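# Swap spare robot arm out of case for broken one

## Task

Take the spare (unpowered, heavy, loose-jointed) robot arm out of the open case on its desk and lay it on the empty desk on the far side of the room, entirely on the desktop with nothing overhanging. Place the broken arm, the one with red tape, into the case, low enough that the lid could close (leave the lid open). Both arms must end at rest. No part of either arm may drop freely more than a few centimetres. The case must stay upright on its desk. The robot must not tip over or end tilted. At the end, release everything and move the robot away.

## Robot and tools

ROBOT. A wheeled base with a vertical column, a head that tilts, and two six-joint arms (left_, right_), each ending in a two-finger gripper. Folded, as it starts, it measures 0.73 m long, 0.62 m wide and 1.88 m tall, its front 0.40 m ahead of the column. The base drives forward/back and turns in place; it cannot slide sideways.

FRAMES. Base frame: origin on the floor midway between the drive wheels, under the column; x forward, y left, z up, metres. left_hand and right_hand are reported in it: the point where the fingers meet (tips 8 mm further). Hand z runs along the fingers (quat_wxyz maps (0,0,1) onto it), hand y along the opening. The odometry frame is the base frame as it was at scene start; base_odometry counts wheel turns, so slip shows as travel; heading is left-positive, -3.142 to 3.142.

execute_actions. Arguments: actions (a list holding one action, or empty to just read state and images) and cameras (names from cam_head_left, cam_head_right, cam_left_wrist, cam_right_wrist, nav_camera, all; null/omitted = all, [] = none). An action may contain:
- base: exactly one key. translate_m: a relative drive in metres from where the base last measured itself, forward positive, -3 to 3. rotate_rad: a relative turn in radians, left (counter-clockwise from above) positive, -3.2 to 3.2.
- joints: a single object keyed by joint name, each value an absolute target. Ranges (radians unless _m): head_tilt_rad -0.61 to 1.308 (0 level, positive looks down); left/right_joint1_rad -2.879 to 2.879; joint2 0 to 3.141; joint3 0 to 3.019; joint4 -1.692 to 1.57; joint5 -1.57 to 1.57 (positive swings hand to robot's right); joint6 -2.094 to 2.094 (positive rolls clockwise seen from behind); left/right_gripper_m 0 (closed) to 0.093, the fingertip gap in metres.
- speeds: caps for this action only, translate_m 0.05 to 0.8 m/s, rotate_rad 0.1 to 1 rad/s (defaults are the maxima). Speeds do not slow arms.
Motions in one action start together. A base move longer than 8.667 s at its speed is refused; no action exceeds 15 s. Any unknown key or out-of-range number rejects the whole call with no motion. Omitted joints may still be driving to earlier targets.

wait(seconds 0 to 10): commands nothing, returns state and images. zoom_image(camera, region [x0,y0,x1,y1] pixels, top-left origin, at most 504x504) enlarges part of that camera's latest full image. read_manual(section "licences") only returns licence text. finished_scene(scene number) ends the current scene irreversibly after the last command is held; answering with no tool call also ends things.

RESULTS. base_status and joint_status tell how each motion ended: done (within tolerance; for the base, wheels turned the full amount even if slipping), off_target (rested short, may still push), time_out, contact_stop (base only, a wheel stalled), not_followed with a "joint command not followed" line and a cause (safety check refused the arm targets because of self/other-arm/body proximity or a room object; gripper targets still run). Once a result reports a stop, any later motion calls in the same reply are skipped. on_its_own lists uncommanded behaviour; "held at" is the held target, not the position. motor_effort covers only left_wheel and right_wheel (percent, positive pushes forward, bracket = peak, noisy). wheel_motors_off = 1 means overload cut the wheels. If turned_by_wheels and turned_by_imu differ by over ~4% and 0.05 rad, the base bumped or slipped and heading is off by that gap. base_tilt gives forward/right lean in degrees (about 1 degree fixed bias). JOINT TORQUES are raw drive outputs with offsets and noise.

ARM GEOMETRY. With joint1 at -1.57 (left) or 1.57 (right) and joints 5, 6 at 0, the arm lies in a forward vertical plane 0.23 m beside the column. Let a = j2 - 0.35, b = 1.05 + j2 - j3, c = b - j4 (c = 1.57 fingers straight down). Hand point: ahead = 0.12 + 0.39 sin a + 0.38 cos b + 0.25 cos c; up = 1.46 + 0.39 cos a - 0.38 sin b - 0.25 sin c. Example j2,j3,j4 = 0.93, 0.78, 0.14 gives 0.60 ahead, 1.21 up. Reality sags up to 5 cm (about 12 cm loaded). Reach about 1 m; lowest about 0.47 m up; the floor is out of reach.

LOADS (fingers down, per arm): 3.2 kg near 0.4 m ahead, 0.65-1.2 m up; 2 kg to 0.6 m ahead, 0.65-1.25 m up; 1 kg to 0.8 m ahead, 0.9-1.2 m up; 0.3 kg to 0.6 m ahead, 0.65-1.6 m up. A grip holds roughly 2-6 kg. Too heavy or fingers flatter than ~1.2 rad below horizontal: the arm sags and reports time_out/off_target. Heavy arms likely need both hands and careful support of swinging joints.

GRIPPING. Command an opening smaller than the object; off_target is then normal. Reported opening staying 0.002 m or more above target means something is held. Fingers 7 cm long; outer width +1 cm at tips, +5 cm at base; housing 10x7 cm; wrist camera sticks out 11 cm on one side. Targets within 0.03 rad (0.08 for joints 2, 3) may not move. For gentle contact step about 0.05 rad per call from the last target.

BLOCKING. A blocked arm keeps pushing and can overheat (MOTOR HOT from 85 °C; at 100 °C the arm and gripper go limp and drop the load, reported as OVER-TEMPERATURE FAULT). Relieve it by sending its current reported positions as targets (a loaded arm sinks about 1 cm per kg). To clear not_followed, move each joint from the offending action at least 0.05 rad back, or move the other arm away. After contact_stop, back off 0.05 m before retrying or turning. Desktops 0.30-1.20 m high can slide over the base and hit the column. Hard pushing for ~3 s shuts the wheels off for 2 s.

AVOID: dropping or letting arm parts swing down, tipping the case, arm-on-arm hits or presses (a hard press ends the run), the robot leaning or falling, and prolonged pushes. The robot holds its last command while you think; occasionally a loose object gets bumped.

CAMERAS. Head cameras 1.47-1.58 m up, looking ahead and down by head_tilt_rad; straight ahead may be off-centre by up to 0.3 rad. Wrist fisheye cameras sit 0.10 m behind the fingertips, looking along the fingers tilted 0.62 rad toward hand +x; image right is hand -y. nav_camera is at the base front, 0.23 m up, looking ahead.

Each tool is called after ">>>" by a JSON object that holds its "fn" and its "kwargs", one argument or row to a line.

## Session

>>> {"fn": "execute_actions", "kwargs": {
  "actions": []
}}

Scene clock: 0.00 s.
Joint torques (N m, as the arm reports them, + toward a larger angle): no reading
base_odometry: x=+0.000 y=+0.000 heading=+0.000 (m, m, rad; odometry frame)
turned_by_wheels: +0.000 (rad since the last result)
turned_by_imu: +0.000 (rad since the last result)
base_tilt: forward=+0.5 right=+0.4 (deg)
base_status: not commanded
joint_positions: head_tilt_rad=+0.858 left_joint1_rad=-1.562 left_joint2_rad=+0.906 left_joint3_rad=+0.399 left_joint4_rad=-1.000 left_joint5_rad=+0.030 left_joint6_rad=-0.028 left_gripper_m=+0.094 right_joint1_rad=+1.553 right_joint2_rad=+0.874 right_joint3_rad=+0.433 right_joint4_rad=-0.996 right_joint5_rad=+0.019 right_joint6_rad=-0.063 right_gripper_m=+0.094
joint_status: not commanded
wheel_motors_off: 0
motor_effort: left_wheel=+2 right_wheel=+0 (%)
left_hand: x=+0.1299 y=+0.2211 z=+1.2643 quat_wxyz=(+0.472, +0.023, -0.881, +0.004) (m; base frame)
right_hand: x=+0.1546 y=-0.2325 z=+1.2579 quat_wxyz=(+0.441, +0.025, -0.897, +0.000) (m; base frame)
pictures: cam_head_left, cam_head_right, cam_left_wrist, cam_right_wrist, nav_camera
Images, in order (width x height): cam_head_left 896x504, cam_head_right 896x504, cam_left_wrist 504x504, cam_right_wrist 504x504, nav_camera 896x504.

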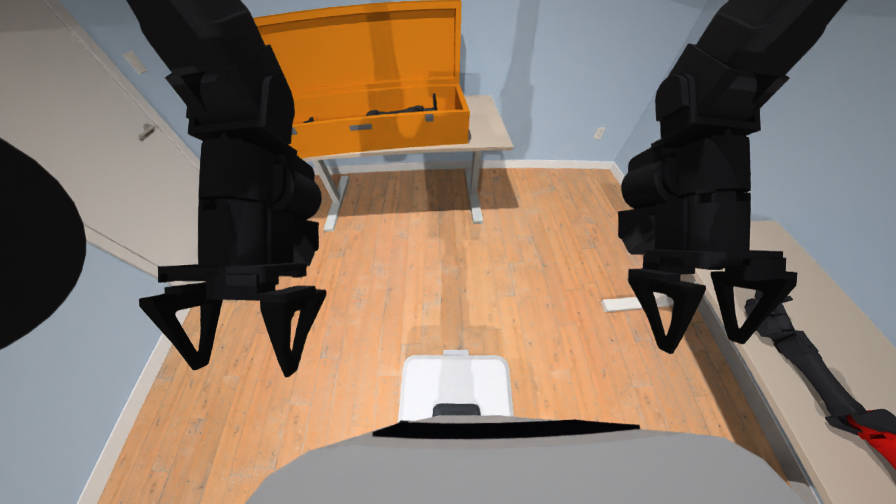

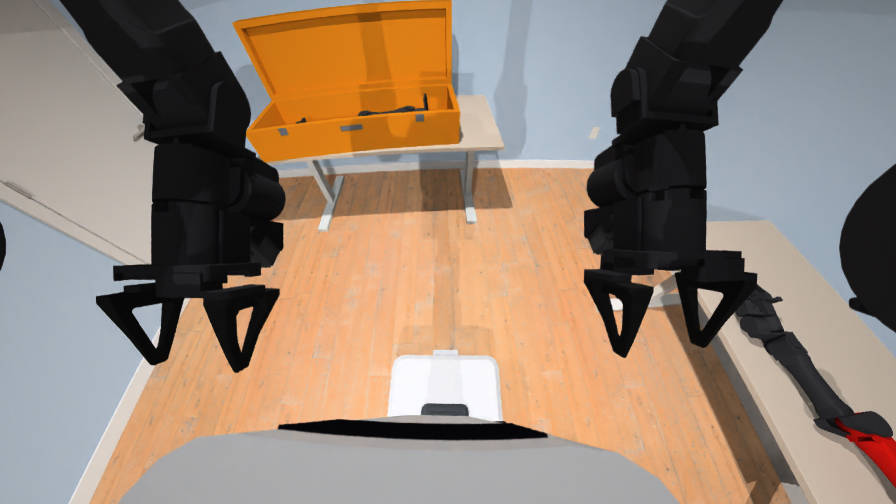

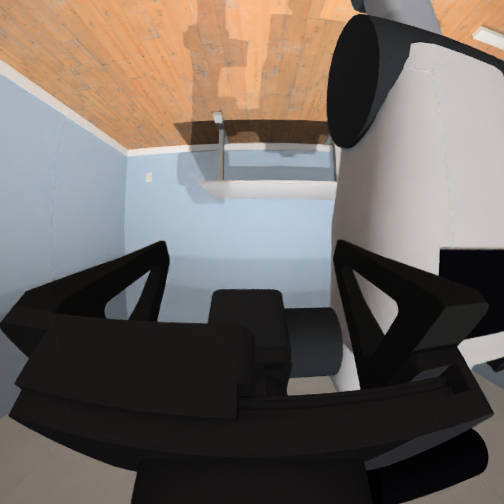

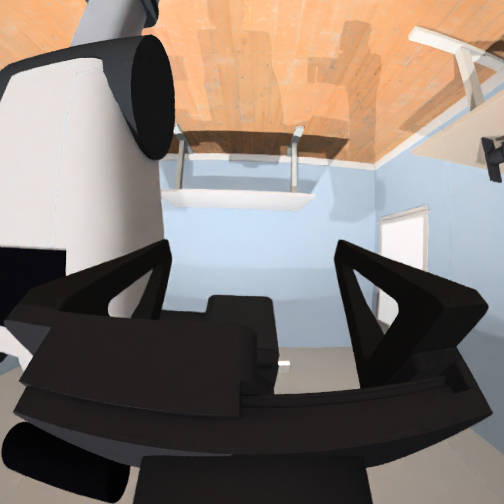

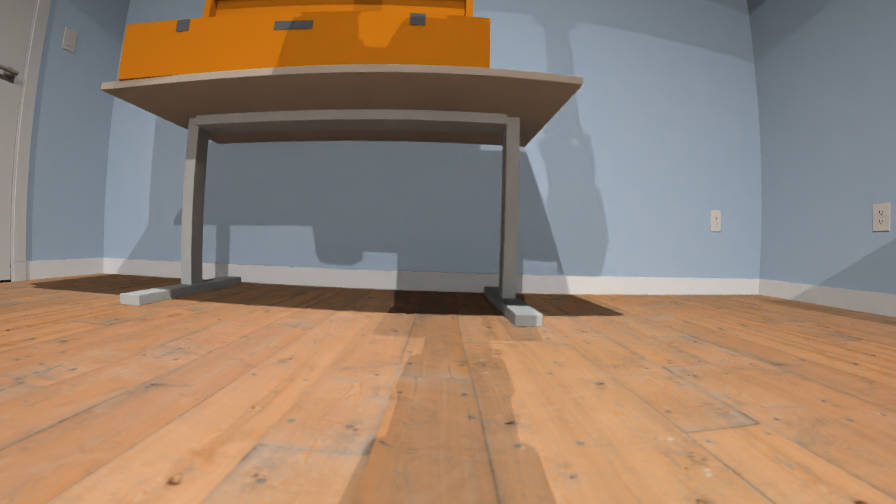

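>>> {"fn": "execute_actions", "kwargs": {
  "actions": [
    {"base":{"rotate_rad":0.6}}
  ],
  "cameras": []
}}

>>> {"fn": "execute_actions", "kwargs": {
  "actions": [
    {"base":{"translate_m":0.7}}
  ],
  "cameras": []
}}

>>> {"fn": "execute_actions", "kwargs": {
  "actions": [
    {"base":{"rotate_rad":-0.48},"joints":{"left_joint2_rad":0.6,"left_joint3_rad":0.75,"left_joint4_rad":-0.67,"right_joint2_rad":0.6,"right_joint3_rad":0.75,"right_joint4_rad":-0.67}}
  ],
  "cameras": ["cam_head_left","nav_camera"]
}}

>>> {"fn": "execute_actions", "kwargs": {
  "actions": [
    {"base":{"translate_m":0.4},"joints":{"head_tilt_rad":1.0}}
  ],
  "cameras": ["cam_head_left","cam_head_right"]
}}

Scene clock: 10.67 s.
Joint torques (N m, as the arm reports them, + toward a larger angle): left_arm=[ 0.32 -6.03 -1.39 -1.37  0.01  0.07] | right_arm=[ 0.41 -7.42 -0.79 -1.3   0.01  0.04]
base_odometry: x=+0.000 y=+0.000 heading=+0.597 (m, m, rad; odometry frame)
turned_by_wheels: +0.597 (rad since the last result)
turned_by_imu: +0.598 (rad since the last result)
base_tilt: forward=+0.5 right=+0.3 (deg)
base_status: done
joint_positions: head_tilt_rad=+0.858 left_joint1_rad=-1.562 left_joint2_rad=+0.906 left_joint3_rad=+0.399 left_joint4_rad=-1.000 left_joint5_rad=+0.030 left_joint6_rad=-0.028 left_gripper_m=+0.094 right_joint1_rad=+1.553 right_joint2_rad=+0.874 right_joint3_rad=+0.433 right_joint4_rad=-0.996 right_joint5_rad=+0.019 right_joint6_rad=-0.063 right_gripper_m=+0.094
joint_status: not commanded
wheel_motors_off: 0
motor_effort: left_wheel=-6(36) right_wheel=+7(34) (%)
left_hand: x=+0.1299 y=+0.2211 z=+1.2643 quat_wxyz=(+0.472, +0.023, -0.881, +0.004) (m; base frame)
right_hand: x=+0.1546 y=-0.2325 z=+1.2579 quat_wxyz=(+0.441, +0.025, -0.897, +0.000) (m; base frame)
pictures: none
No camera images: the call's "cameras" was empty. Leave "cameras" out to get every camera's image.

Scene clock: 13.37 s.
Joint torques (N m, as the arm reports them, + toward a larger angle): left_arm=[ 0.09 -6.04 -1.59 -1.34  0.02  0.07] | right_arm=[ 0.18 -6.87 -0.83 -1.21  0.03  0.05]
base_odometry: x=+0.579 y=+0.394 heading=+0.597 (m, m, rad; odometry frame)
turned_by_wheels: +0.000 (rad since the last result)
turned_by_imu: -0.002 (rad since the last result)
base_tilt: forward=+0.5 right=+0.3 (deg)
base_status: done
joint_positions: head_tilt_rad=+0.858 left_joint1_rad=-1.562 left_joint2_rad=+0.906 left_joint3_rad=+0.400 left_joint4_rad=-1.000 left_joint5_rad=+0.030 left_joint6_rad=-0.028 left_gripper_m=+0.094 right_joint1_rad=+1.553 right_joint2_rad=+0.874 right_joint3_rad=+0.435 right_joint4_rad=-0.996 right_joint5_rad=+0.019 right_joint6_rad=-0.063 right_gripper_m=+0.094
joint_status: not commanded
wheel_motors_off: 0
motor_effort: left_wheel=-1(42) right_wheel=+2(53) (%)
left_hand: x=+0.1305 y=+0.2211 z=+1.2641 quat_wxyz=(+0.472, +0.023, -0.881, +0.004) (m; base frame)
right_hand: x=+0.1556 y=-0.2325 z=+1.2576 quat_wxyz=(+0.440, +0.025, -0.898, +0.000) (m; base frame)
pictures: none
No camera images: the call's "cameras" was empty. Leave "cameras" out to get every camera's image.

Scene clock: 15.63 s.
Joint torques (N m, as the arm reports them, + toward a larger angle): left_arm=[ 0.4  -8.84  4.15  0.34  0.03  0.07] | right_arm=[ 0.41 -9.77  6.97  0.31 -0.04  0.04]
base_odometry: x=+0.579 y=+0.394 heading=+0.120 (m, m, rad; odometry frame)
turned_by_wheels: -0.477 (rad since the last result)
turned_by_imu: -0.479 (rad since the last result)
base_tilt: forward=+0.5 right=+0.4 (deg)
base_status: done
joint_positions: head_tilt_rad=+0.858 left_joint1_rad=-1.562 left_joint2_rad=+0.591 left_joint3_rad=+0.756 left_joint4_rad=-0.671 left_joint5_rad=+0.030 left_joint6_rad=-0.028 left_gripper_m=+0.094 right_joint1_rad=+1.553 right_joint2_rad=+0.588 right_joint3_rad=+0.743 right_joint4_rad=-0.664 right_joint5_rad=+0.019 right_joint6_rad=-0.063 right_gripper_m=+0.094
joint_status: all done
wheel_motors_off: 0
motor_effort: left_wheel=+8(31) right_wheel=-8(53) (%)
left_hand: x=+0.4645 y=+0.2224 z=+1.2890 quat_wxyz=(-0.009, +0.016, -1.000, +0.011) (m; base frame)
right_hand: x=+0.4596 y=-0.2349 z=+1.2869 quat_wxyz=(-0.007, +0.027, -0.999, +0.018) (m; base frame)
pictures: cam_head_left, nav_camera
camera_calibration (this result's frames):
cam_head_left: T_world_to_cam=[[0.00305517, -0.999966, -0.00772405, 0.041642], [-0.822092, 0.00188613, -0.569352, 0.93101], [0.569347, 0.00808935, -0.822058, 1.16073], [0, 0, 0, 1]] pos_world=[0.104392, 0.0304951, 1.48458]
Images, in order (width x height): cam_head_left 896x504, nav_camera 896x504.

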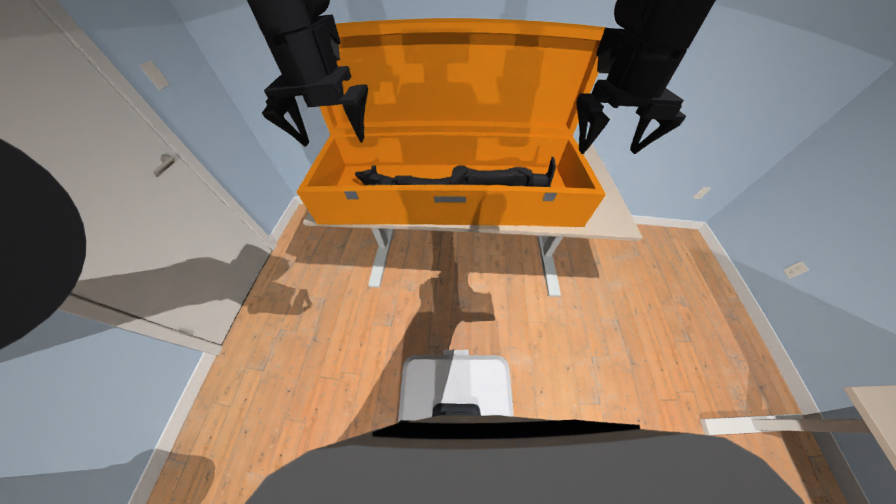

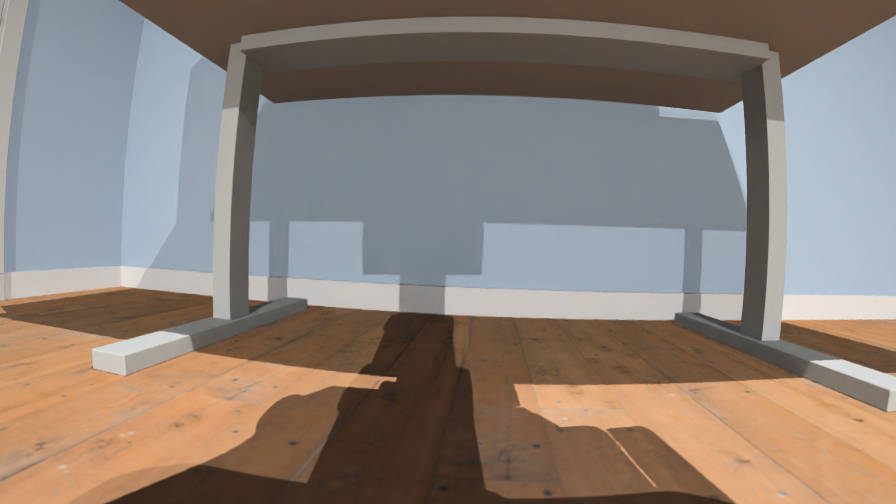

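Scene clock: 18.00 s.
Joint torques (N m, as the arm reports them, + toward a larger angle): left_arm=[ 0.29 -8.66  4.66  0.17  0.02  0.06] | right_arm=[ 0.08 -9.55  7.24  0.15 -0.03  0.02]
base_odometry: x=+0.976 y=+0.442 heading=+0.120 (m, m, rad; odometry frame)
turned_by_wheels: +0.000 (rad since the last result)
turned_by_imu: -0.001 (rad since the last result)
base_tilt: forward=+0.4 right=+0.3 (deg)
base_status: done
joint_positions: head_tilt_rad=+1.000 left_joint1_rad=-1.562 left_joint2_rad=+0.593 left_joint3_rad=+0.748 left_joint4_rad=-0.671 left_joint5_rad=+0.030 left_joint6_rad=-0.028 left_gripper_m=+0.094 right_joint1_rad=+1.553 right_joint2_rad=+0.590 right_joint3_rad=+0.741 right_joint4_rad=-0.665 right_joint5_rad=+0.019 right_joint6_rad=-0.063 right_gripper_m=+0.094
joint_status: all done
wheel_motors_off: 0
motor_effort: left_wheel=-2(56) right_wheel=+0(45) (%)
left_hand: x=+0.4598 y=+0.2224 z=+1.2864 quat_wxyz=(-0.004, +0.016, -1.000, +0.011) (m; base frame)
right_hand: x=+0.4578 y=-0.2349 z=+1.2857 quat_wxyz=(-0.004, +0.027, -0.999, +0.018) (m; base frame)
pictures: cam_head_left, cam_head_right
camera_calibration (this result's frames):
cam_head_left: T_world_to_cam=[[0.00192817, -0.999966, -0.00807943, 0.0422457], [-0.894567, 0.00188613, -0.446931, 0.746106], [0.446931, 0.00808935, -0.894532, 1.27846], [0, 0, 0, 1]] pos_world=[0.095977, 0.0304951, 1.47742]
cam_head_right: T_world_to_cam=[[0.00232696, -0.999958, -0.00881276, -0.0061548], [-0.887185, 0.00200193, -0.461409, 0.766693], [0.461408, 0.00889223, -0.887144, 1.26698], [0, 0, 0, 1]] pos_world=[0.0956203, -0.0189556, 1.47769]
Images, in order (width x height): cam_head_left 896x504, cam_head_right 896x504.

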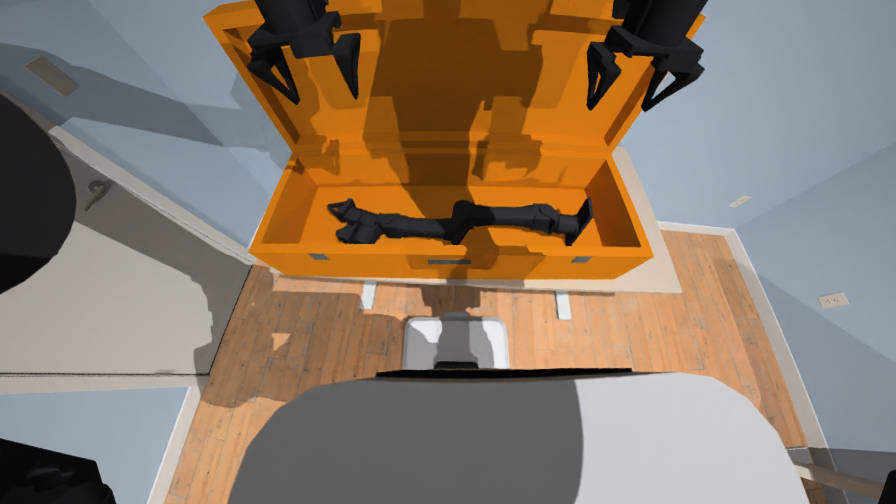

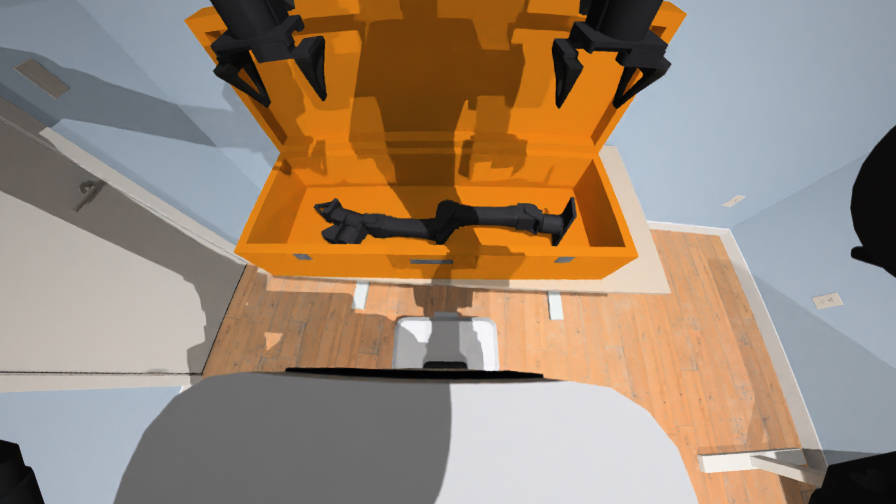

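>>> {"fn": "execute_actions", "kwargs": {
  "actions": [
    {"base":{"translate_m":0.13},"joints":{"head_tilt_rad":1.15,"left_joint1_rad":-1.62,"left_joint2_rad":1.47,"left_joint3_rad":0.75,"left_joint4_rad":0.2,"left_joint6_rad":-1.57,"right_joint1_rad":1.63,"right_joint2_rad":1.45,"right_joint3_rad":0.87,"right_joint4_rad":0.06,"right_joint6_rad":1.57}}
  ],
  "cameras": ["cam_head_left","cam_left_wrist","cam_right_wrist"]
}}

Scene clock: 27.50 s.
Joint torques (N m, as the arm reports them, + toward a larger angle): left_arm=[ -0.04 -11.44  -1.84   0.8   -0.04  -0.02] | right_arm=[  1.19 -14.34  -0.5    0.67   0.04   0.16]
base_odometry: x=+1.105 y=+0.457 heading=+0.120 (m, m, rad; odometry frame)
turned_by_wheels: +0.000 (rad since the last result)
turned_by_imu: -0.001 (rad since the last result)
base_tilt: forward=+0.5 right=+0.3 (deg)
base_status: done
joint_positions: head_tilt_rad=+1.149 left_joint1_rad=-1.623 left_joint2_rad=+1.470 left_joint3_rad=+0.755 left_joint4_rad=+0.183 left_joint5_rad=+0.030 left_joint6_rad=-1.562 left_gripper_m=+0.094 right_joint1_rad=+1.627 right_joint2_rad=+1.457 right_joint3_rad=+0.867 right_joint4_rad=+0.050 right_joint5_rad=+0.019 right_joint6_rad=+1.555 right_gripper_m=+0.094
joint_status: all done
wheel_motors_off: 0
motor_effort: left_wheel=+0(31) right_wheel=-1(38) (%)
left_hand: x=+0.3956 y=+0.1908 z=+1.0025 quat_wxyz=(+0.030, +0.694, -0.719, +0.024) (m; base frame)
right_hand: x=+0.4390 y=-0.1962 z=+1.0006 quat_wxyz=(+0.016, -0.691, -0.723, -0.005) (m; base frame)
pictures: cam_head_left, cam_left_wrist, cam_right_wrist
camera_calibration (this result's frames):
cam_head_left: T_world_to_cam=[[0.000712971, -0.999966, -0.00827567, 0.0426086], [-0.950794, 0.00188613, -0.309819, 0.537764], [0.309824, 0.00808935, -0.95076, 1.37191], [0, 0, 0, 1]] pos_world=[0.086224, 0.0304951, 1.47131]
cam_left_wrist: T_world_to_cam=[[0.999784, -0.0200843, 0.00540727, -0.401746], [-0.0186537, -0.75081, 0.660254, -0.507893], [-0.00920094, -0.660212, -0.751023, 1.01023], [0, 0, 0, 1]] pos_world=[0.40148, 0.277563, 1.09621]
cam_right_wrist: T_world_to_cam=[[-0.99846, -0.0488961, 0.0261913, 0.396512], [-0.0220783, 0.783489, 0.621014, -0.458537], [-0.0508857, 0.61948, -0.783362, 1.05199], [0, 0, 0, 1]] pos_world=[0.439309, -0.273038, 1.09846]
Images, in order (width x height): cam_head_left 896x504, cam_left_wrist 504x504, cam_right_wrist 504x504.

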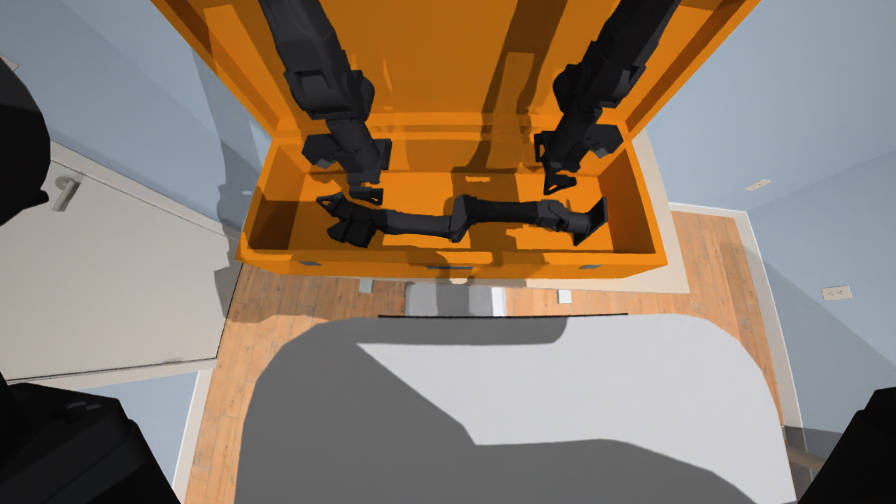

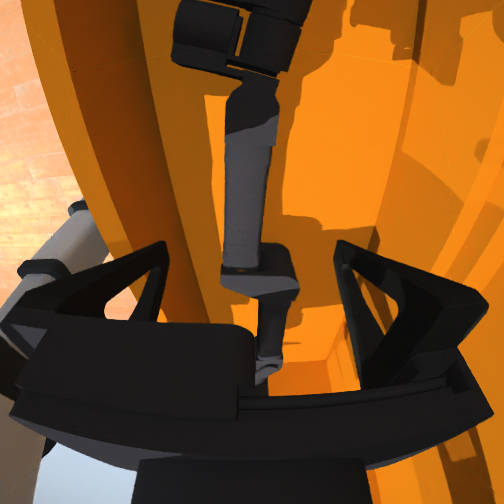

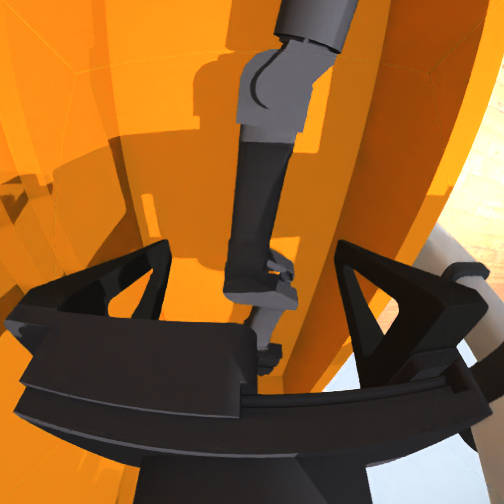

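>>> {"fn": "execute_actions", "kwargs": {
  "actions": [
    {"joints":{"left_joint2_rad":1.85,"left_joint3_rad":1.03,"left_joint4_rad":0.3,"right_joint2_rad":1.82,"right_joint3_rad":1.11,"right_joint4_rad":0.19,"right_joint6_rad":1.65}}
  ],
  "cameras": ["cam_left_wrist","cam_right_wrist"]
}}

Scene clock: 32.40 s.
Joint torques (N m, as the arm reports them, + toward a larger angle): left_arm=[ -0.2  -13.46  -2.45   0.46  -0.04   0.  ] | right_arm=[  1.49 -14.8   -1.98   0.41  -0.02   0.2 ]
base_odometry: x=+1.105 y=+0.457 heading=+0.120 (m, m, rad; odometry frame)
turned_by_wheels: +0.000 (rad since the last result)
turned_by_imu: -0.001 (rad since the last result)
base_tilt: forward=+0.5 right=+0.4 (deg)
base_status: not commanded
joint_positions: head_tilt_rad=+1.149 left_joint1_rad=-1.623 left_joint2_rad=+1.864 left_joint3_rad=+1.029 left_joint4_rad=+0.293 left_joint5_rad=+0.030 left_joint6_rad=-1.562 left_gripper_m=+0.094 right_joint1_rad=+1.627 right_joint2_rad=+1.834 right_joint3_rad=+1.109 right_joint4_rad=+0.189 right_joint5_rad=+0.019 right_joint6_rad=+1.636 right_gripper_m=+0.094
joint_status: all done
wheel_motors_off: 0
motor_effort: left_wheel=+0(2) right_wheel=-1(4) (%)
left_hand: x=+0.3862 y=+0.1850 z=+0.8682 quat_wxyz=(+0.033, +0.694, -0.719, +0.020) (m; base frame)
right_hand: x=+0.4274 y=-0.1901 z=+0.8687 quat_wxyz=(+0.015, -0.720, -0.694, -0.006) (m; base frame)
pictures: cam_left_wrist, cam_right_wrist
camera_calibration (this result's frames):
cam_left_wrist: T_world_to_cam=[[0.999789, -0.0201317, -0.00414847, -0.383436], [-0.0123821, -0.750976, 0.660213, -0.426072], [-0.0164066, -0.660022, -0.751067, 0.908214], [0, 0, 0, 1]] pos_world=[0.39298, 0.271753, 0.961837]
cam_right_wrist: T_world_to_cam=[[-0.999165, 0.0324765, 0.0247966, 0.405632], [0.0408544, 0.783392, 0.620183, -0.407894], [0.000715932, 0.620679, -0.784065, 0.923067], [0, 0, 0, 1]] pos_world=[0.421297, -0.26656, 0.966655]
Images, in order (width x height): cam_left_wrist 504x504, cam_right_wrist 504x504.

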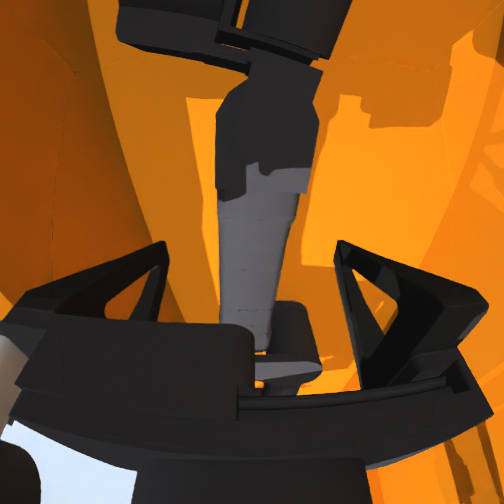

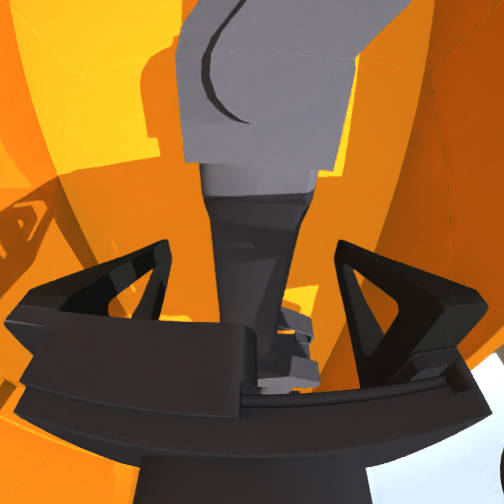

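>>> {"fn": "execute_actions", "kwargs": {
  "actions": [
    {"joints":{"left_joint2_rad":2.05,"left_joint3_rad":1.25,"left_joint4_rad":0.28,"right_joint2_rad":1.97,"right_joint3_rad":1.25,"right_joint4_rad":0.19}}
  ],
  "cameras": ["cam_left_wrist","cam_right_wrist"]
}}

>>> {"fn": "execute_actions", "kwargs": {
  "actions": [
    {"joints":{"left_gripper_m":0,"right_gripper_m":0}}
  ],
  "cameras": ["cam_head_left","cam_left_wrist","cam_right_wrist"]
}}

Scene clock: 37.17 s.
Joint torques (N m, as the arm reports them, + toward a larger angle): left_arm=[ -0.48 -13.12  -2.29   0.48   0.     0.  ] | right_arm=[  1.44 -14.25  -1.92   0.71   0.09   0.16]
base_odometry: x=+1.105 y=+0.457 heading=+0.120 (m, m, rad; odometry frame)
turned_by_wheels: +0.000 (rad since the last result)
turned_by_imu: -0.001 (rad since the last result)
base_tilt: forward=+0.5 right=+0.4 (deg)
base_status: not commanded
joint_positions: head_tilt_rad=+1.149 left_joint1_rad=-1.623 left_joint2_rad=+2.059 left_joint3_rad=+1.249 left_joint4_rad=+0.274 left_joint5_rad=+0.029 left_joint6_rad=-1.563 left_gripper_m=+0.094 right_joint1_rad=+1.627 right_joint2_rad=+1.977 right_joint3_rad=+1.250 right_joint4_rad=+0.182 right_joint5_rad=+0.018 right_joint6_rad=+1.636 right_gripper_m=+0.094
joint_status: all done
wheel_motors_off: 0
motor_effort: left_wheel=+2(3) right_wheel=-2(7) (%)
left_hand: x=+0.3927 y=+0.1815 z=+0.7906 quat_wxyz=(+0.031, +0.694, -0.719, +0.022) (m; base frame)
right_hand: x=+0.4251 y=-0.1873 z=+0.8141 quat_wxyz=(+0.018, -0.720, -0.694, -0.003) (m; base frame)
pictures: cam_left_wrist, cam_right_wrist
camera_calibration (this result's frames):
cam_left_wrist: T_world_to_cam=[[0.999809, -0.0195444, 0.000784929, -0.394421], [-0.0152112, -0.751659, 0.659377, -0.375452], [-0.0122971, -0.659263, -0.751812, 0.846588], [0, 0, 0, 1]] pos_world=[0.399045, 0.268203, 0.884349]
cam_right_wrist: T_world_to_cam=[[-0.998921, 0.0320398, 0.0336103, 0.397242], [0.0459874, 0.782854, 0.620503, -0.378688], [-0.00643119, 0.62138, -0.783483, 0.88122], [0, 0, 0, 1]] pos_world=[0.419896, -0.263842, 0.912047]
Images, in order (width x height): cam_left_wrist 504x504, cam_right_wrist 504x504.

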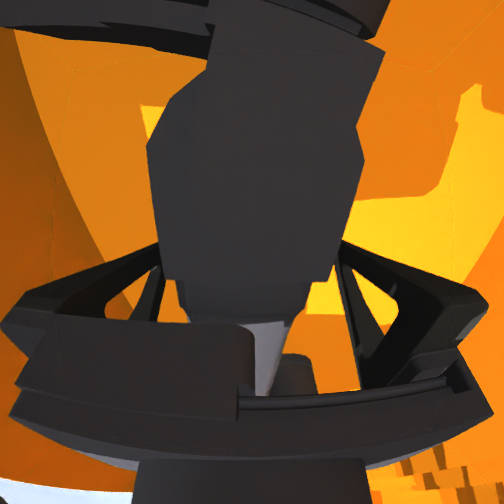

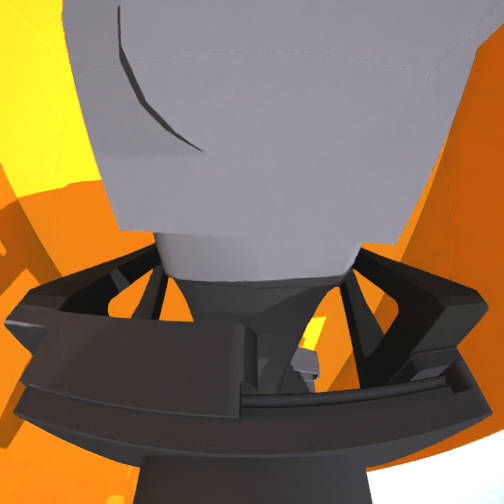

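Scene clock: 37.90 s.
Joint torques (N m, as the arm reports them, + toward a larger angle): left_arm=[ -0.44 -13.53  -2.02   0.51  -0.09  -0.12] | right_arm=[  1.89 -14.12  -1.84   0.5    0.07   0.1 ]
base_odometry: x=+1.105 y=+0.457 heading=+0.120 (m, m, rad; odometry frame)
turned_by_wheels: +0.000 (rad since the last result)
turned_by_imu: +0.000 (rad since the last result)
base_tilt: forward=+0.5 right=+0.4 (deg)
base_status: not commanded
joint_positions: head_tilt_rad=+1.149 left_joint1_rad=-1.623 left_joint2_rad=+2.062 left_joint3_rad=+1.247 left_joint4_rad=+0.271 left_joint5_rad=+0.031 left_joint6_rad=-1.550 left_gripper_m=+0.057 right_joint1_rad=+1.627 right_joint2_rad=+1.977 right_joint3_rad=+1.250 right_joint4_rad=+0.188 right_joint5_rad=+0.017 right_joint6_rad=+1.647 right_gripper_m=+0.053
joint_status: left_gripper_m off_target (ended at +0.057, target +0.000); right_gripper_m off_target (ended at +0.053, target +0.000)
wheel_motors_off: 0
motor_effort: left_wheel=+2(2) right_wheel=+0(2) (%)
left_hand: x=+0.3893 y=+0.1813 z=+0.7902 quat_wxyz=(+0.034, +0.690, -0.723, +0.020) (m; base frame)
right_hand: x=+0.4267 y=-0.1872 z=+0.8141 quat_wxyz=(+0.017, -0.723, -0.690, -0.005) (m; base frame)
pictures: cam_head_left, cam_left_wrist, cam_right_wrist
camera_calibration (this result's frames):
cam_head_left: T_world_to_cam=[[0.000712391, -0.999966, -0.00827572, 0.0426088], [-0.950816, 0.00188613, -0.309752, 0.537663], [0.309757, 0.00808935, -0.950781, 1.37194], [0, 0, 0, 1]] pos_world=[0.0862192, 0.0304951, 1.47131]
cam_left_wrist: T_world_to_cam=[[0.999472, -0.0320104, -0.00554248, -0.383584], [-0.0203603, -0.750157, 0.660946, -0.374966], [-0.0253149, -0.660484, -0.750413, 0.85029], [0, 0, 0, 1]] pos_world=[0.397273, 0.268041, 0.883775]
cam_right_wrist: T_world_to_cam=[[-0.998686, 0.0429957, 0.0278767, 0.405497], [0.0510071, 0.7821, 0.621062, -0.381557], [0.00490063, 0.621668, -0.783266, 0.876158], [0, 0, 0, 1]] pos_world=[0.420133, -0.263698, 0.911931]
Images, in order (width x height): cam_head_left 896x504, cam_left_wrist 504x504, cam_right_wrist 504x504.

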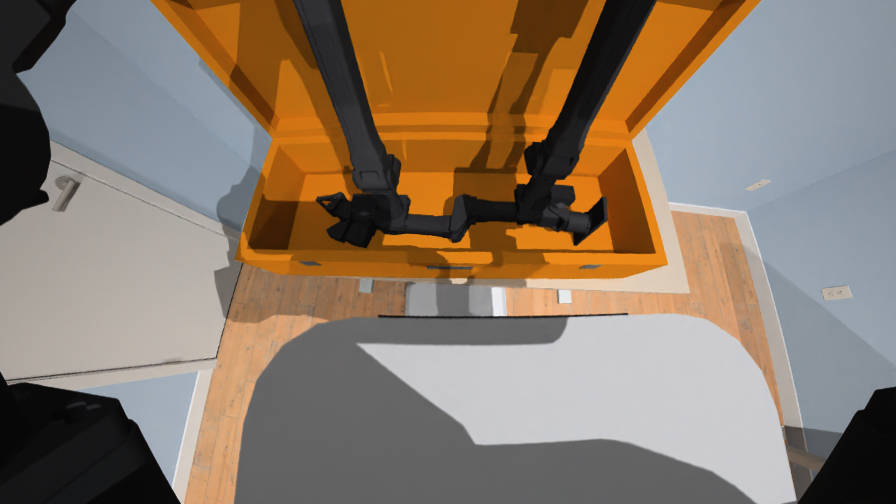

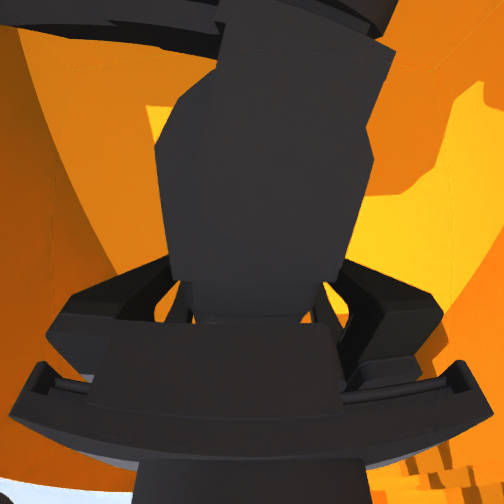

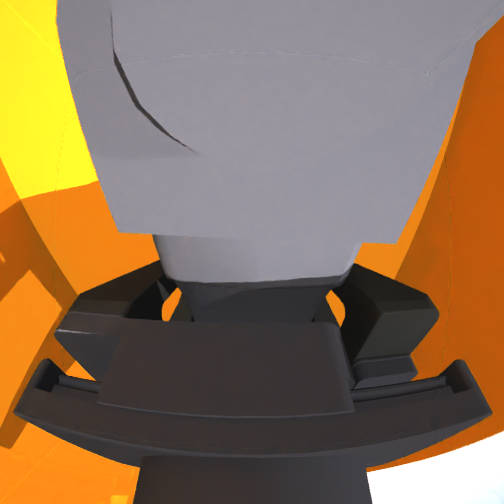

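>>> {"fn": "execute_actions", "kwargs": {
  "actions": [
    {"joints":{"left_joint2_rad":1.95,"left_joint3_rad":1.15,"left_joint4_rad":0.29,"right_joint2_rad":1.86,"right_joint3_rad":1.15}}
  ],
  "cameras": []
}}

>>> {"fn": "execute_actions", "kwargs": {
  "actions": [
    {"joints":{"left_joint2_rad":1.85,"left_joint3_rad":1.05,"right_joint2_rad":1.75,"right_joint3_rad":1.06,"right_joint4_rad":0.18}}
  ],
  "cameras": []
}}

>>> {"fn": "execute_actions", "kwargs": {
  "actions": [
    {"joints":{"left_joint2_rad":1.74,"left_joint3_rad":0.96,"left_joint4_rad":0.27,"right_joint2_rad":1.64,"right_joint3_rad":0.98,"right_joint4_rad":0.15}}
  ],
  "cameras": ["cam_head_left","cam_left_wrist","cam_right_wrist"]
}}

Scene clock: 46.73 s.
Joint torques (N m, as the arm reports them, + toward a larger angle): left_arm=[ -0.52 -20.31  -5.85   0.83  -0.05  -0.29] | right_arm=[  1.34 -22.1   -7.77  -0.38   0.34   0.09]
base_odometry: x=+1.105 y=+0.457 heading=+0.120 (m, m, rad; odometry frame)
turned_by_wheels: +0.000 (rad since the last result)
turned_by_imu: -0.001 (rad since the last result)
base_tilt: forward=+0.5 right=+0.4 (deg)
base_status: not commanded
joint_positions: head_tilt_rad=+1.149 left_joint1_rad=-1.622 left_joint2_rad=+2.038 left_joint3_rad=+1.198 left_joint4_rad=+0.272 left_joint5_rad=+0.030 left_joint6_rad=-1.534 left_gripper_m=+0.056 right_joint1_rad=+1.627 right_joint2_rad=+1.963 right_joint3_rad=+1.203 right_joint4_rad=+0.210 right_joint5_rad=+0.011 right_joint6_rad=+1.649 right_gripper_m=+0.053
joint_status: all done
wheel_motors_off: 0
motor_effort: left_wheel=+0(2) right_wheel=-2(1) (%)
left_hand: x=+0.3754 y=+0.1826 z=+0.8023 quat_wxyz=(+0.042, +0.684, -0.728, +0.011) (m; base frame)
right_hand: x=+0.4117 y=-0.1869 z=+0.8222 quat_wxyz=(+0.023, -0.724, -0.689, -0.003) (m; base frame)
pictures: none
No camera images: the call's "cameras" was empty. Leave "cameras" out to get every camera's image.

Scene clock: 47.70 s.
Joint torques (N m, as the arm reports them, + toward a larger angle): left_arm=[ -0.21 -18.54  -4.9    0.8   -0.19  -0.21] | right_arm=[  0.93 -21.07  -6.03  -0.55   0.27   0.23]
base_odometry: x=+1.105 y=+0.457 heading=+0.120 (m, m, rad; odometry frame)
turned_by_wheels: +0.000 (rad since the last result)
turned_by_imu: +0.000 (rad since the last result)
base_tilt: forward=+0.5 right=+0.4 (deg)
base_status: not commanded
joint_positions: head_tilt_rad=+1.149 left_joint1_rad=-1.622 left_joint2_rad=+1.927 left_joint3_rad=+1.085 left_joint4_rad=+0.276 left_joint5_rad=+0.033 left_joint6_rad=-1.538 left_gripper_m=+0.055 right_joint1_rad=+1.633 right_joint2_rad=+1.842 right_joint3_rad=+1.103 right_joint4_rad=+0.201 right_joint5_rad=+0.013 right_joint6_rad=+1.632 right_gripper_m=+0.053
joint_status: all done
wheel_motors_off: 0
motor_effort: left_wheel=+0(2) right_wheel=+0(3) (%)
left_hand: x=+0.3777 y=+0.1840 z=+0.8450 quat_wxyz=(+0.042, +0.685, -0.727, +0.013) (m; base frame)
right_hand: x=+0.4218 y=-0.1854 z=+0.8671 quat_wxyz=(+0.020, -0.717, -0.696, -0.009) (m; base frame)
pictures: none
No camera images: the call's "cameras" was empty. Leave "cameras" out to get every camera's image.

Scene clock: 48.53 s.
Joint torques (N m, as the arm reports them, + toward a larger angle): left_arm=[  0.15 -19.75  -5.01   0.19  -0.42  -0.2 ] | right_arm=[  0.78 -20.49  -5.63  -0.63   0.26   0.24]
base_odometry: x=+1.105 y=+0.457 heading=+0.120 (m, m, rad; odometry frame)
turned_by_wheels: +0.000 (rad since the last result)
turned_by_imu: +0.000 (rad since the last result)
base_tilt: forward=+0.5 right=+0.4 (deg)
base_status: not commanded
joint_positions: head_tilt_rad=+1.149 left_joint1_rad=-1.626 left_joint2_rad=+1.835 left_joint3_rad=+0.997 left_joint4_rad=+0.271 left_joint5_rad=+0.038 left_joint6_rad=-1.543 left_gripper_m=+0.055 right_joint1_rad=+1.633 right_joint2_rad=+1.735 right_joint3_rad=+1.018 right_joint4_rad=+0.175 right_joint5_rad=+0.013 right_joint6_rad=+1.627 right_gripper_m=+0.053
joint_status: all done
wheel_motors_off: 0
motor_effort: left_wheel=+0(2) right_wheel=-2(3) (%)
left_hand: x=+0.3782 y=+0.1819 z=+0.8802 quat_wxyz=(+0.045, +0.686, -0.726, +0.016) (m; base frame)
right_hand: x=+0.4241 y=-0.1873 z=+0.9062 quat_wxyz=(+0.021, -0.715, -0.698, -0.008) (m; base frame)
pictures: cam_head_left, cam_left_wrist, cam_right_wrist
camera_calibration (this result's frames):
cam_head_left: T_world_to_cam=[[0.000712391, -0.999966, -0.00827572, 0.0426088], [-0.950816, 0.00188613, -0.309752, 0.537663], [0.309757, 0.00808935, -0.950781, 1.37194], [0, 0, 0, 1]] pos_world=[0.0862192, 0.0304951, 1.47131]
cam_left_wrist: T_world_to_cam=[[0.998741, -0.0421197, -0.0272443, -0.350799], [-0.0130966, -0.743221, 0.668918, -0.44524], [-0.0484232, -0.667719, -0.742837, 0.921315], [0, 0, 0, 1]] pos_world=[0.389139, 0.269492, 0.972658]
cam_right_wrist: T_world_to_cam=[[-0.999353, 0.020005, 0.0298985, 0.394497], [0.03436, 0.776951, 0.628622, -0.439353], [-0.0106541, 0.629243, -0.777136, 0.950866], [0, 0, 0, 1]] pos_world=[0.419469, -0.264861, 1.00334]
Images, in order (width x height): cam_head_left 896x504, cam_left_wrist 504x504, cam_right_wrist 504x504.

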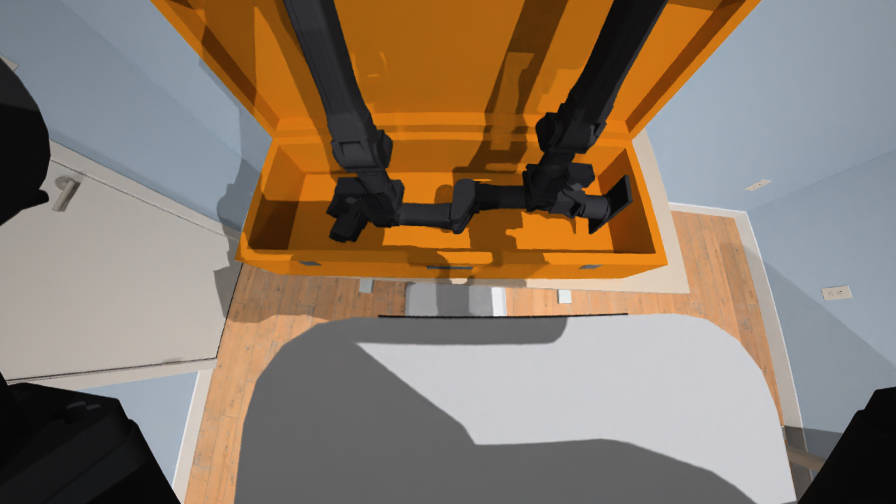

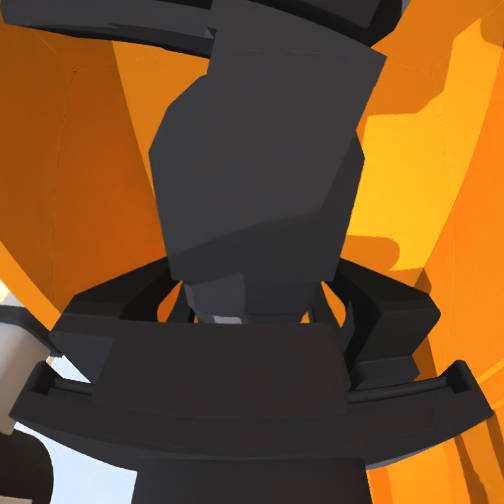

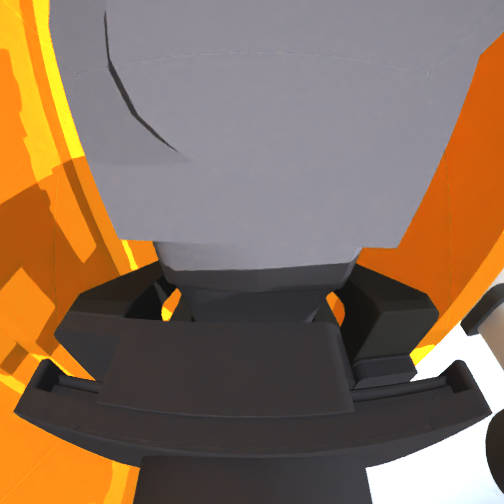

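>>> {"fn": "execute_actions", "kwargs": {
  "actions": [
    {"joints":{"left_joint2_rad":1.61,"left_joint3_rad":0.87,"left_joint4_rad":0.26,"right_joint2_rad":1.51,"right_joint3_rad":0.89,"right_joint4_rad":0.12}}
  ],
  "cameras": []
}}

>>> {"fn": "execute_actions", "kwargs": {
  "actions": [
    {"joints":{"left_joint1_rad":-1.635,"right_joint1_rad":1.645,"left_joint2_rad":1.45,"left_joint3_rad":0.78,"left_joint4_rad":0.21,"right_joint2_rad":1.36,"right_joint3_rad":0.81,"right_joint4_rad":0.06}}
  ],
  "cameras": []
}}

>>> {"fn": "execute_actions", "kwargs": {
  "actions": [
    {"joints":{"left_joint2_rad":1.28,"left_joint3_rad":0.71,"left_joint4_rad":0.12,"right_joint2_rad":1.2,"right_joint3_rad":0.76,"right_joint4_rad":-0.03}}
  ],
  "cameras": []
}}

>>> {"fn": "execute_actions", "kwargs": {
  "actions": [
    {"joints":{"left_joint1_rad":-1.65,"right_joint1_rad":1.66,"left_joint2_rad":1.1,"left_joint3_rad":0.66,"left_joint4_rad":0,"right_joint2_rad":1.03,"right_joint3_rad":0.73,"right_joint4_rad":-0.15}}
  ],
  "cameras": []
}}

>>> {"fn": "execute_actions", "kwargs": {
  "actions": [
    {"joints":{"left_joint2_rad":0.92,"left_joint3_rad":0.63,"left_joint4_rad":-0.14,"right_joint2_rad":0.86,"right_joint3_rad":0.72,"right_joint4_rad":-0.29}}
  ],
  "cameras": ["cam_head_left"]
}}

Scene clock: 64.83 s.
Joint torques (N m, as the arm reports them, + toward a larger angle): left_arm=[  0.56 -19.9   -4.16   0.3   -0.47  -0.2 ] | right_arm=[  0.67 -20.11  -4.8   -0.66   0.31   0.23]
base_odometry: x=+1.105 y=+0.457 heading=+0.120 (m, m, rad; odometry frame)
turned_by_wheels: +0.000 (rad since the last result)
turned_by_imu: -0.001 (rad since the last result)
base_tilt: forward=+0.5 right=+0.4 (deg)
base_status: not commanded
joint_positions: head_tilt_rad=+1.149 left_joint1_rad=-1.631 left_joint2_rad=+1.706 left_joint3_rad=+0.899 left_joint4_rad=+0.256 left_joint5_rad=+0.040 left_joint6_rad=-1.543 left_gripper_m=+0.055 right_joint1_rad=+1.636 right_joint2_rad=+1.598 right_joint3_rad=+0.925 right_joint4_rad=+0.146 right_joint5_rad=+0.013 right_joint6_rad=+1.630 right_gripper_m=+0.053
joint_status: all done
wheel_motors_off: 0
motor_effort: left_wheel=+0(2) right_wheel=-1(2) (%)
left_hand: x=+0.3862 y=+0.1809 z=+0.9258 quat_wxyz=(+0.042, +0.685, -0.727, +0.023) (m; base frame)
right_hand: x=+0.4306 y=-0.1879 z=+0.9543 quat_wxyz=(+0.017, -0.716, -0.698, -0.014) (m; base frame)
pictures: none
No camera images: the call's "cameras" was empty. Leave "cameras" out to get every camera's image.

Scene clock: 65.80 s.
Joint torques (N m, as the arm reports them, + toward a larger angle): left_arm=[ -0.28 -21.28  -3.67   0.39  -0.23  -0.21] | right_arm=[  1.4  -20.99  -3.4   -0.69   0.17   0.19]
base_odometry: x=+1.105 y=+0.457 heading=+0.120 (m, m, rad; odometry frame)
turned_by_wheels: +0.000 (rad since the last result)
turned_by_imu: +0.000 (rad since the last result)
base_tilt: forward=+0.6 right=+0.4 (deg)
base_status: not commanded
joint_positions: head_tilt_rad=+1.149 left_joint1_rad=-1.639 left_joint2_rad=+1.558 left_joint3_rad=+0.807 left_joint4_rad=+0.203 left_joint5_rad=+0.035 left_joint6_rad=-1.542 left_gripper_m=+0.055 right_joint1_rad=+1.641 right_joint2_rad=+1.448 right_joint3_rad=+0.837 right_joint4_rad=+0.084 right_joint5_rad=+0.016 right_joint6_rad=+1.635 right_gripper_m=+0.053
joint_status: all done
wheel_motors_off: 0
motor_effort: left_wheel=+2(2) right_wheel=-1(3) (%)
left_hand: x=+0.3910 y=+0.1797 z=+0.9749 quat_wxyz=(+0.041, +0.684, -0.728, +0.025) (m; base frame)
right_hand: x=+0.4326 y=-0.1883 z=+1.0048 quat_wxyz=(+0.017, -0.717, -0.697, -0.014) (m; base frame)
pictures: none
No camera images: the call's "cameras" was empty. Leave "cameras" out to get every camera's image.

Scene clock: 66.97 s.
Joint torques (N m, as the arm reports them, + toward a larger angle): left_arm=[  0.12 -20.48  -2.38   0.43  -0.23  -0.24] | right_arm=[  1.22 -19.95  -1.45  -0.49   0.31   0.16]
base_odometry: x=+1.105 y=+0.457 heading=+0.120 (m, m, rad; odometry frame)
turned_by_wheels: +0.000 (rad since the last result)
turned_by_imu: +0.000 (rad since the last result)
base_tilt: forward=+0.5 right=+0.4 (deg)
base_status: not commanded
joint_positions: head_tilt_rad=+1.149 left_joint1_rad=-1.643 left_joint2_rad=+1.383 left_joint3_rad=+0.727 left_joint4_rad=+0.114 left_joint5_rad=+0.035 left_joint6_rad=-1.536 left_gripper_m=+0.055 right_joint1_rad=+1.646 right_joint2_rad=+1.290 right_joint3_rad=+0.777 right_joint4_rad=-0.006 right_joint5_rad=+0.012 right_joint6_rad=+1.634 right_gripper_m=+0.053
joint_status: all done
wheel_motors_off: 0
motor_effort: left_wheel=+0(3) right_wheel=-1(2) (%)
left_hand: x=+0.3991 y=+0.1803 z=+1.0293 quat_wxyz=(+0.041, +0.681, -0.731, +0.028) (m; base frame)
right_hand: x=+0.4397 y=-0.1879 z=+1.0552 quat_wxyz=(+0.018, -0.716, -0.697, -0.020) (m; base frame)
pictures: none
No camera images: the call's "cameras" was empty. Leave "cameras" out to get every camera's image.

Scene clock: 68.23 s.
Joint torques (N m, as the arm reports them, + toward a larger angle): left_arm=[ -0.41 -19.93  -0.13   0.43  -0.12  -0.2 ] | right_arm=[  1.5  -19.77   1.41  -0.51   0.18   0.17]
base_odometry: x=+1.105 y=+0.457 heading=+0.120 (m, m, rad; odometry frame)
turned_by_wheels: +0.000 (rad since the last result)
turned_by_imu: +0.000 (rad since the last result)
base_tilt: forward=+0.5 right=+0.3 (deg)
base_status: not commanded
joint_positions: head_tilt_rad=+1.149 left_joint1_rad=-1.650 left_joint2_rad=+1.203 left_joint3_rad=+0.660 left_joint4_rad=-0.005 left_joint5_rad=+0.033 left_joint6_rad=-1.541 left_gripper_m=+0.055 right_joint1_rad=+1.655 right_joint2_rad=+1.122 right_joint3_rad=+0.729 right_joint4_rad=-0.130 right_joint5_rad=+0.016 right_joint6_rad=+1.636 right_gripper_m=+0.053
joint_status: all done
wheel_motors_off: 0
motor_effort: left_wheel=+1(3) right_wheel=-2(4) (%)
left_hand: x=+0.4005 y=+0.1805 z=+1.0824 quat_wxyz=(+0.044, +0.681, -0.730, +0.028) (m; base frame)
right_hand: x=+0.4422 y=-0.1874 z=+1.1074 quat_wxyz=(+0.021, -0.715, -0.699, -0.020) (m; base frame)
pictures: none
No camera images: the call's "cameras" was empty. Leave "cameras" out to get every camera's image.

Scene clock: 69.37 s.
Joint torques (N m, as the arm reports them, + toward a larger angle): left_arm=[  0.32 -18.6    1.53   0.28  -0.33  -0.2 ] | right_arm=[  0.16 -19.02   4.52  -0.29   0.26   0.17]
base_odometry: x=+1.105 y=+0.457 heading=+0.120 (m, m, rad; odometry frame)
turned_by_wheels: +0.000 (rad since the last result)
turned_by_imu: +0.000 (rad since the last result)
base_tilt: forward=+0.5 right=+0.4 (deg)
base_status: not commanded
joint_positions: head_tilt_rad=+1.149 left_joint1_rad=-1.657 left_joint2_rad=+1.017 left_joint3_rad=+0.618 left_joint4_rad=-0.143 left_joint5_rad=+0.037 left_joint6_rad=-1.542 left_gripper_m=+0.054 right_joint1_rad=+1.661 right_joint2_rad=+0.951 right_joint3_rad=+0.702 right_joint4_rad=-0.270 right_joint5_rad=+0.012 right_joint6_rad=+1.636 right_gripper_m=+0.053
joint_status: all done
wheel_motors_off: 0
motor_effort: left_wheel=+0(3) right_wheel=-1(4) (%)
left_hand: x=+0.4045 y=+0.1799 z=+1.1347 quat_wxyz=(+0.046, +0.680, -0.731, +0.033) (m; base frame)
right_hand: x=+0.4466 y=-0.1879 z=+1.1607 quat_wxyz=(+0.022, -0.714, -0.699, -0.024) (m; base frame)
pictures: cam_head_left
camera_calibration (this result's frames):
cam_head_left: T_world_to_cam=[[0.00071239, -0.999966, -0.00827572, 0.0426088], [-0.950816, 0.00188613, -0.309752, 0.537663], [0.309757, 0.00808935, -0.950781, 1.37194], [0, 0, 0, 1]] pos_world=[0.0862191, 0.0304951, 1.47131]
Images, in order (width x height): cam_head_left 896x504.

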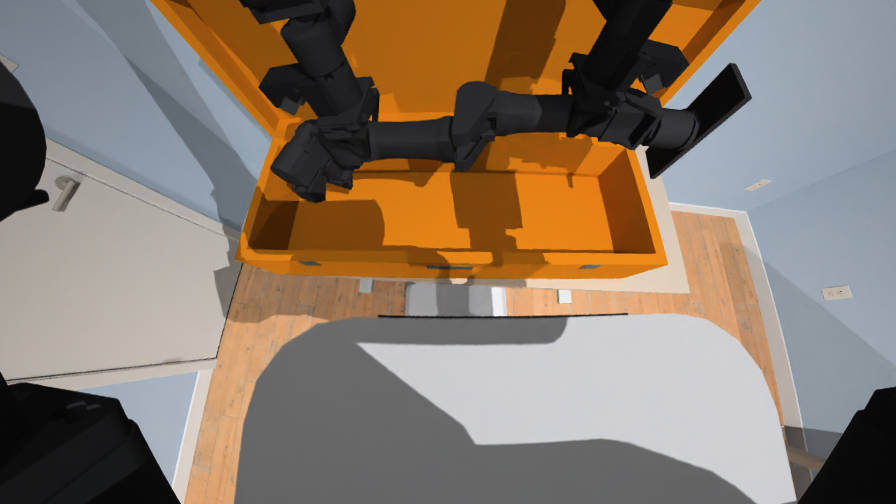

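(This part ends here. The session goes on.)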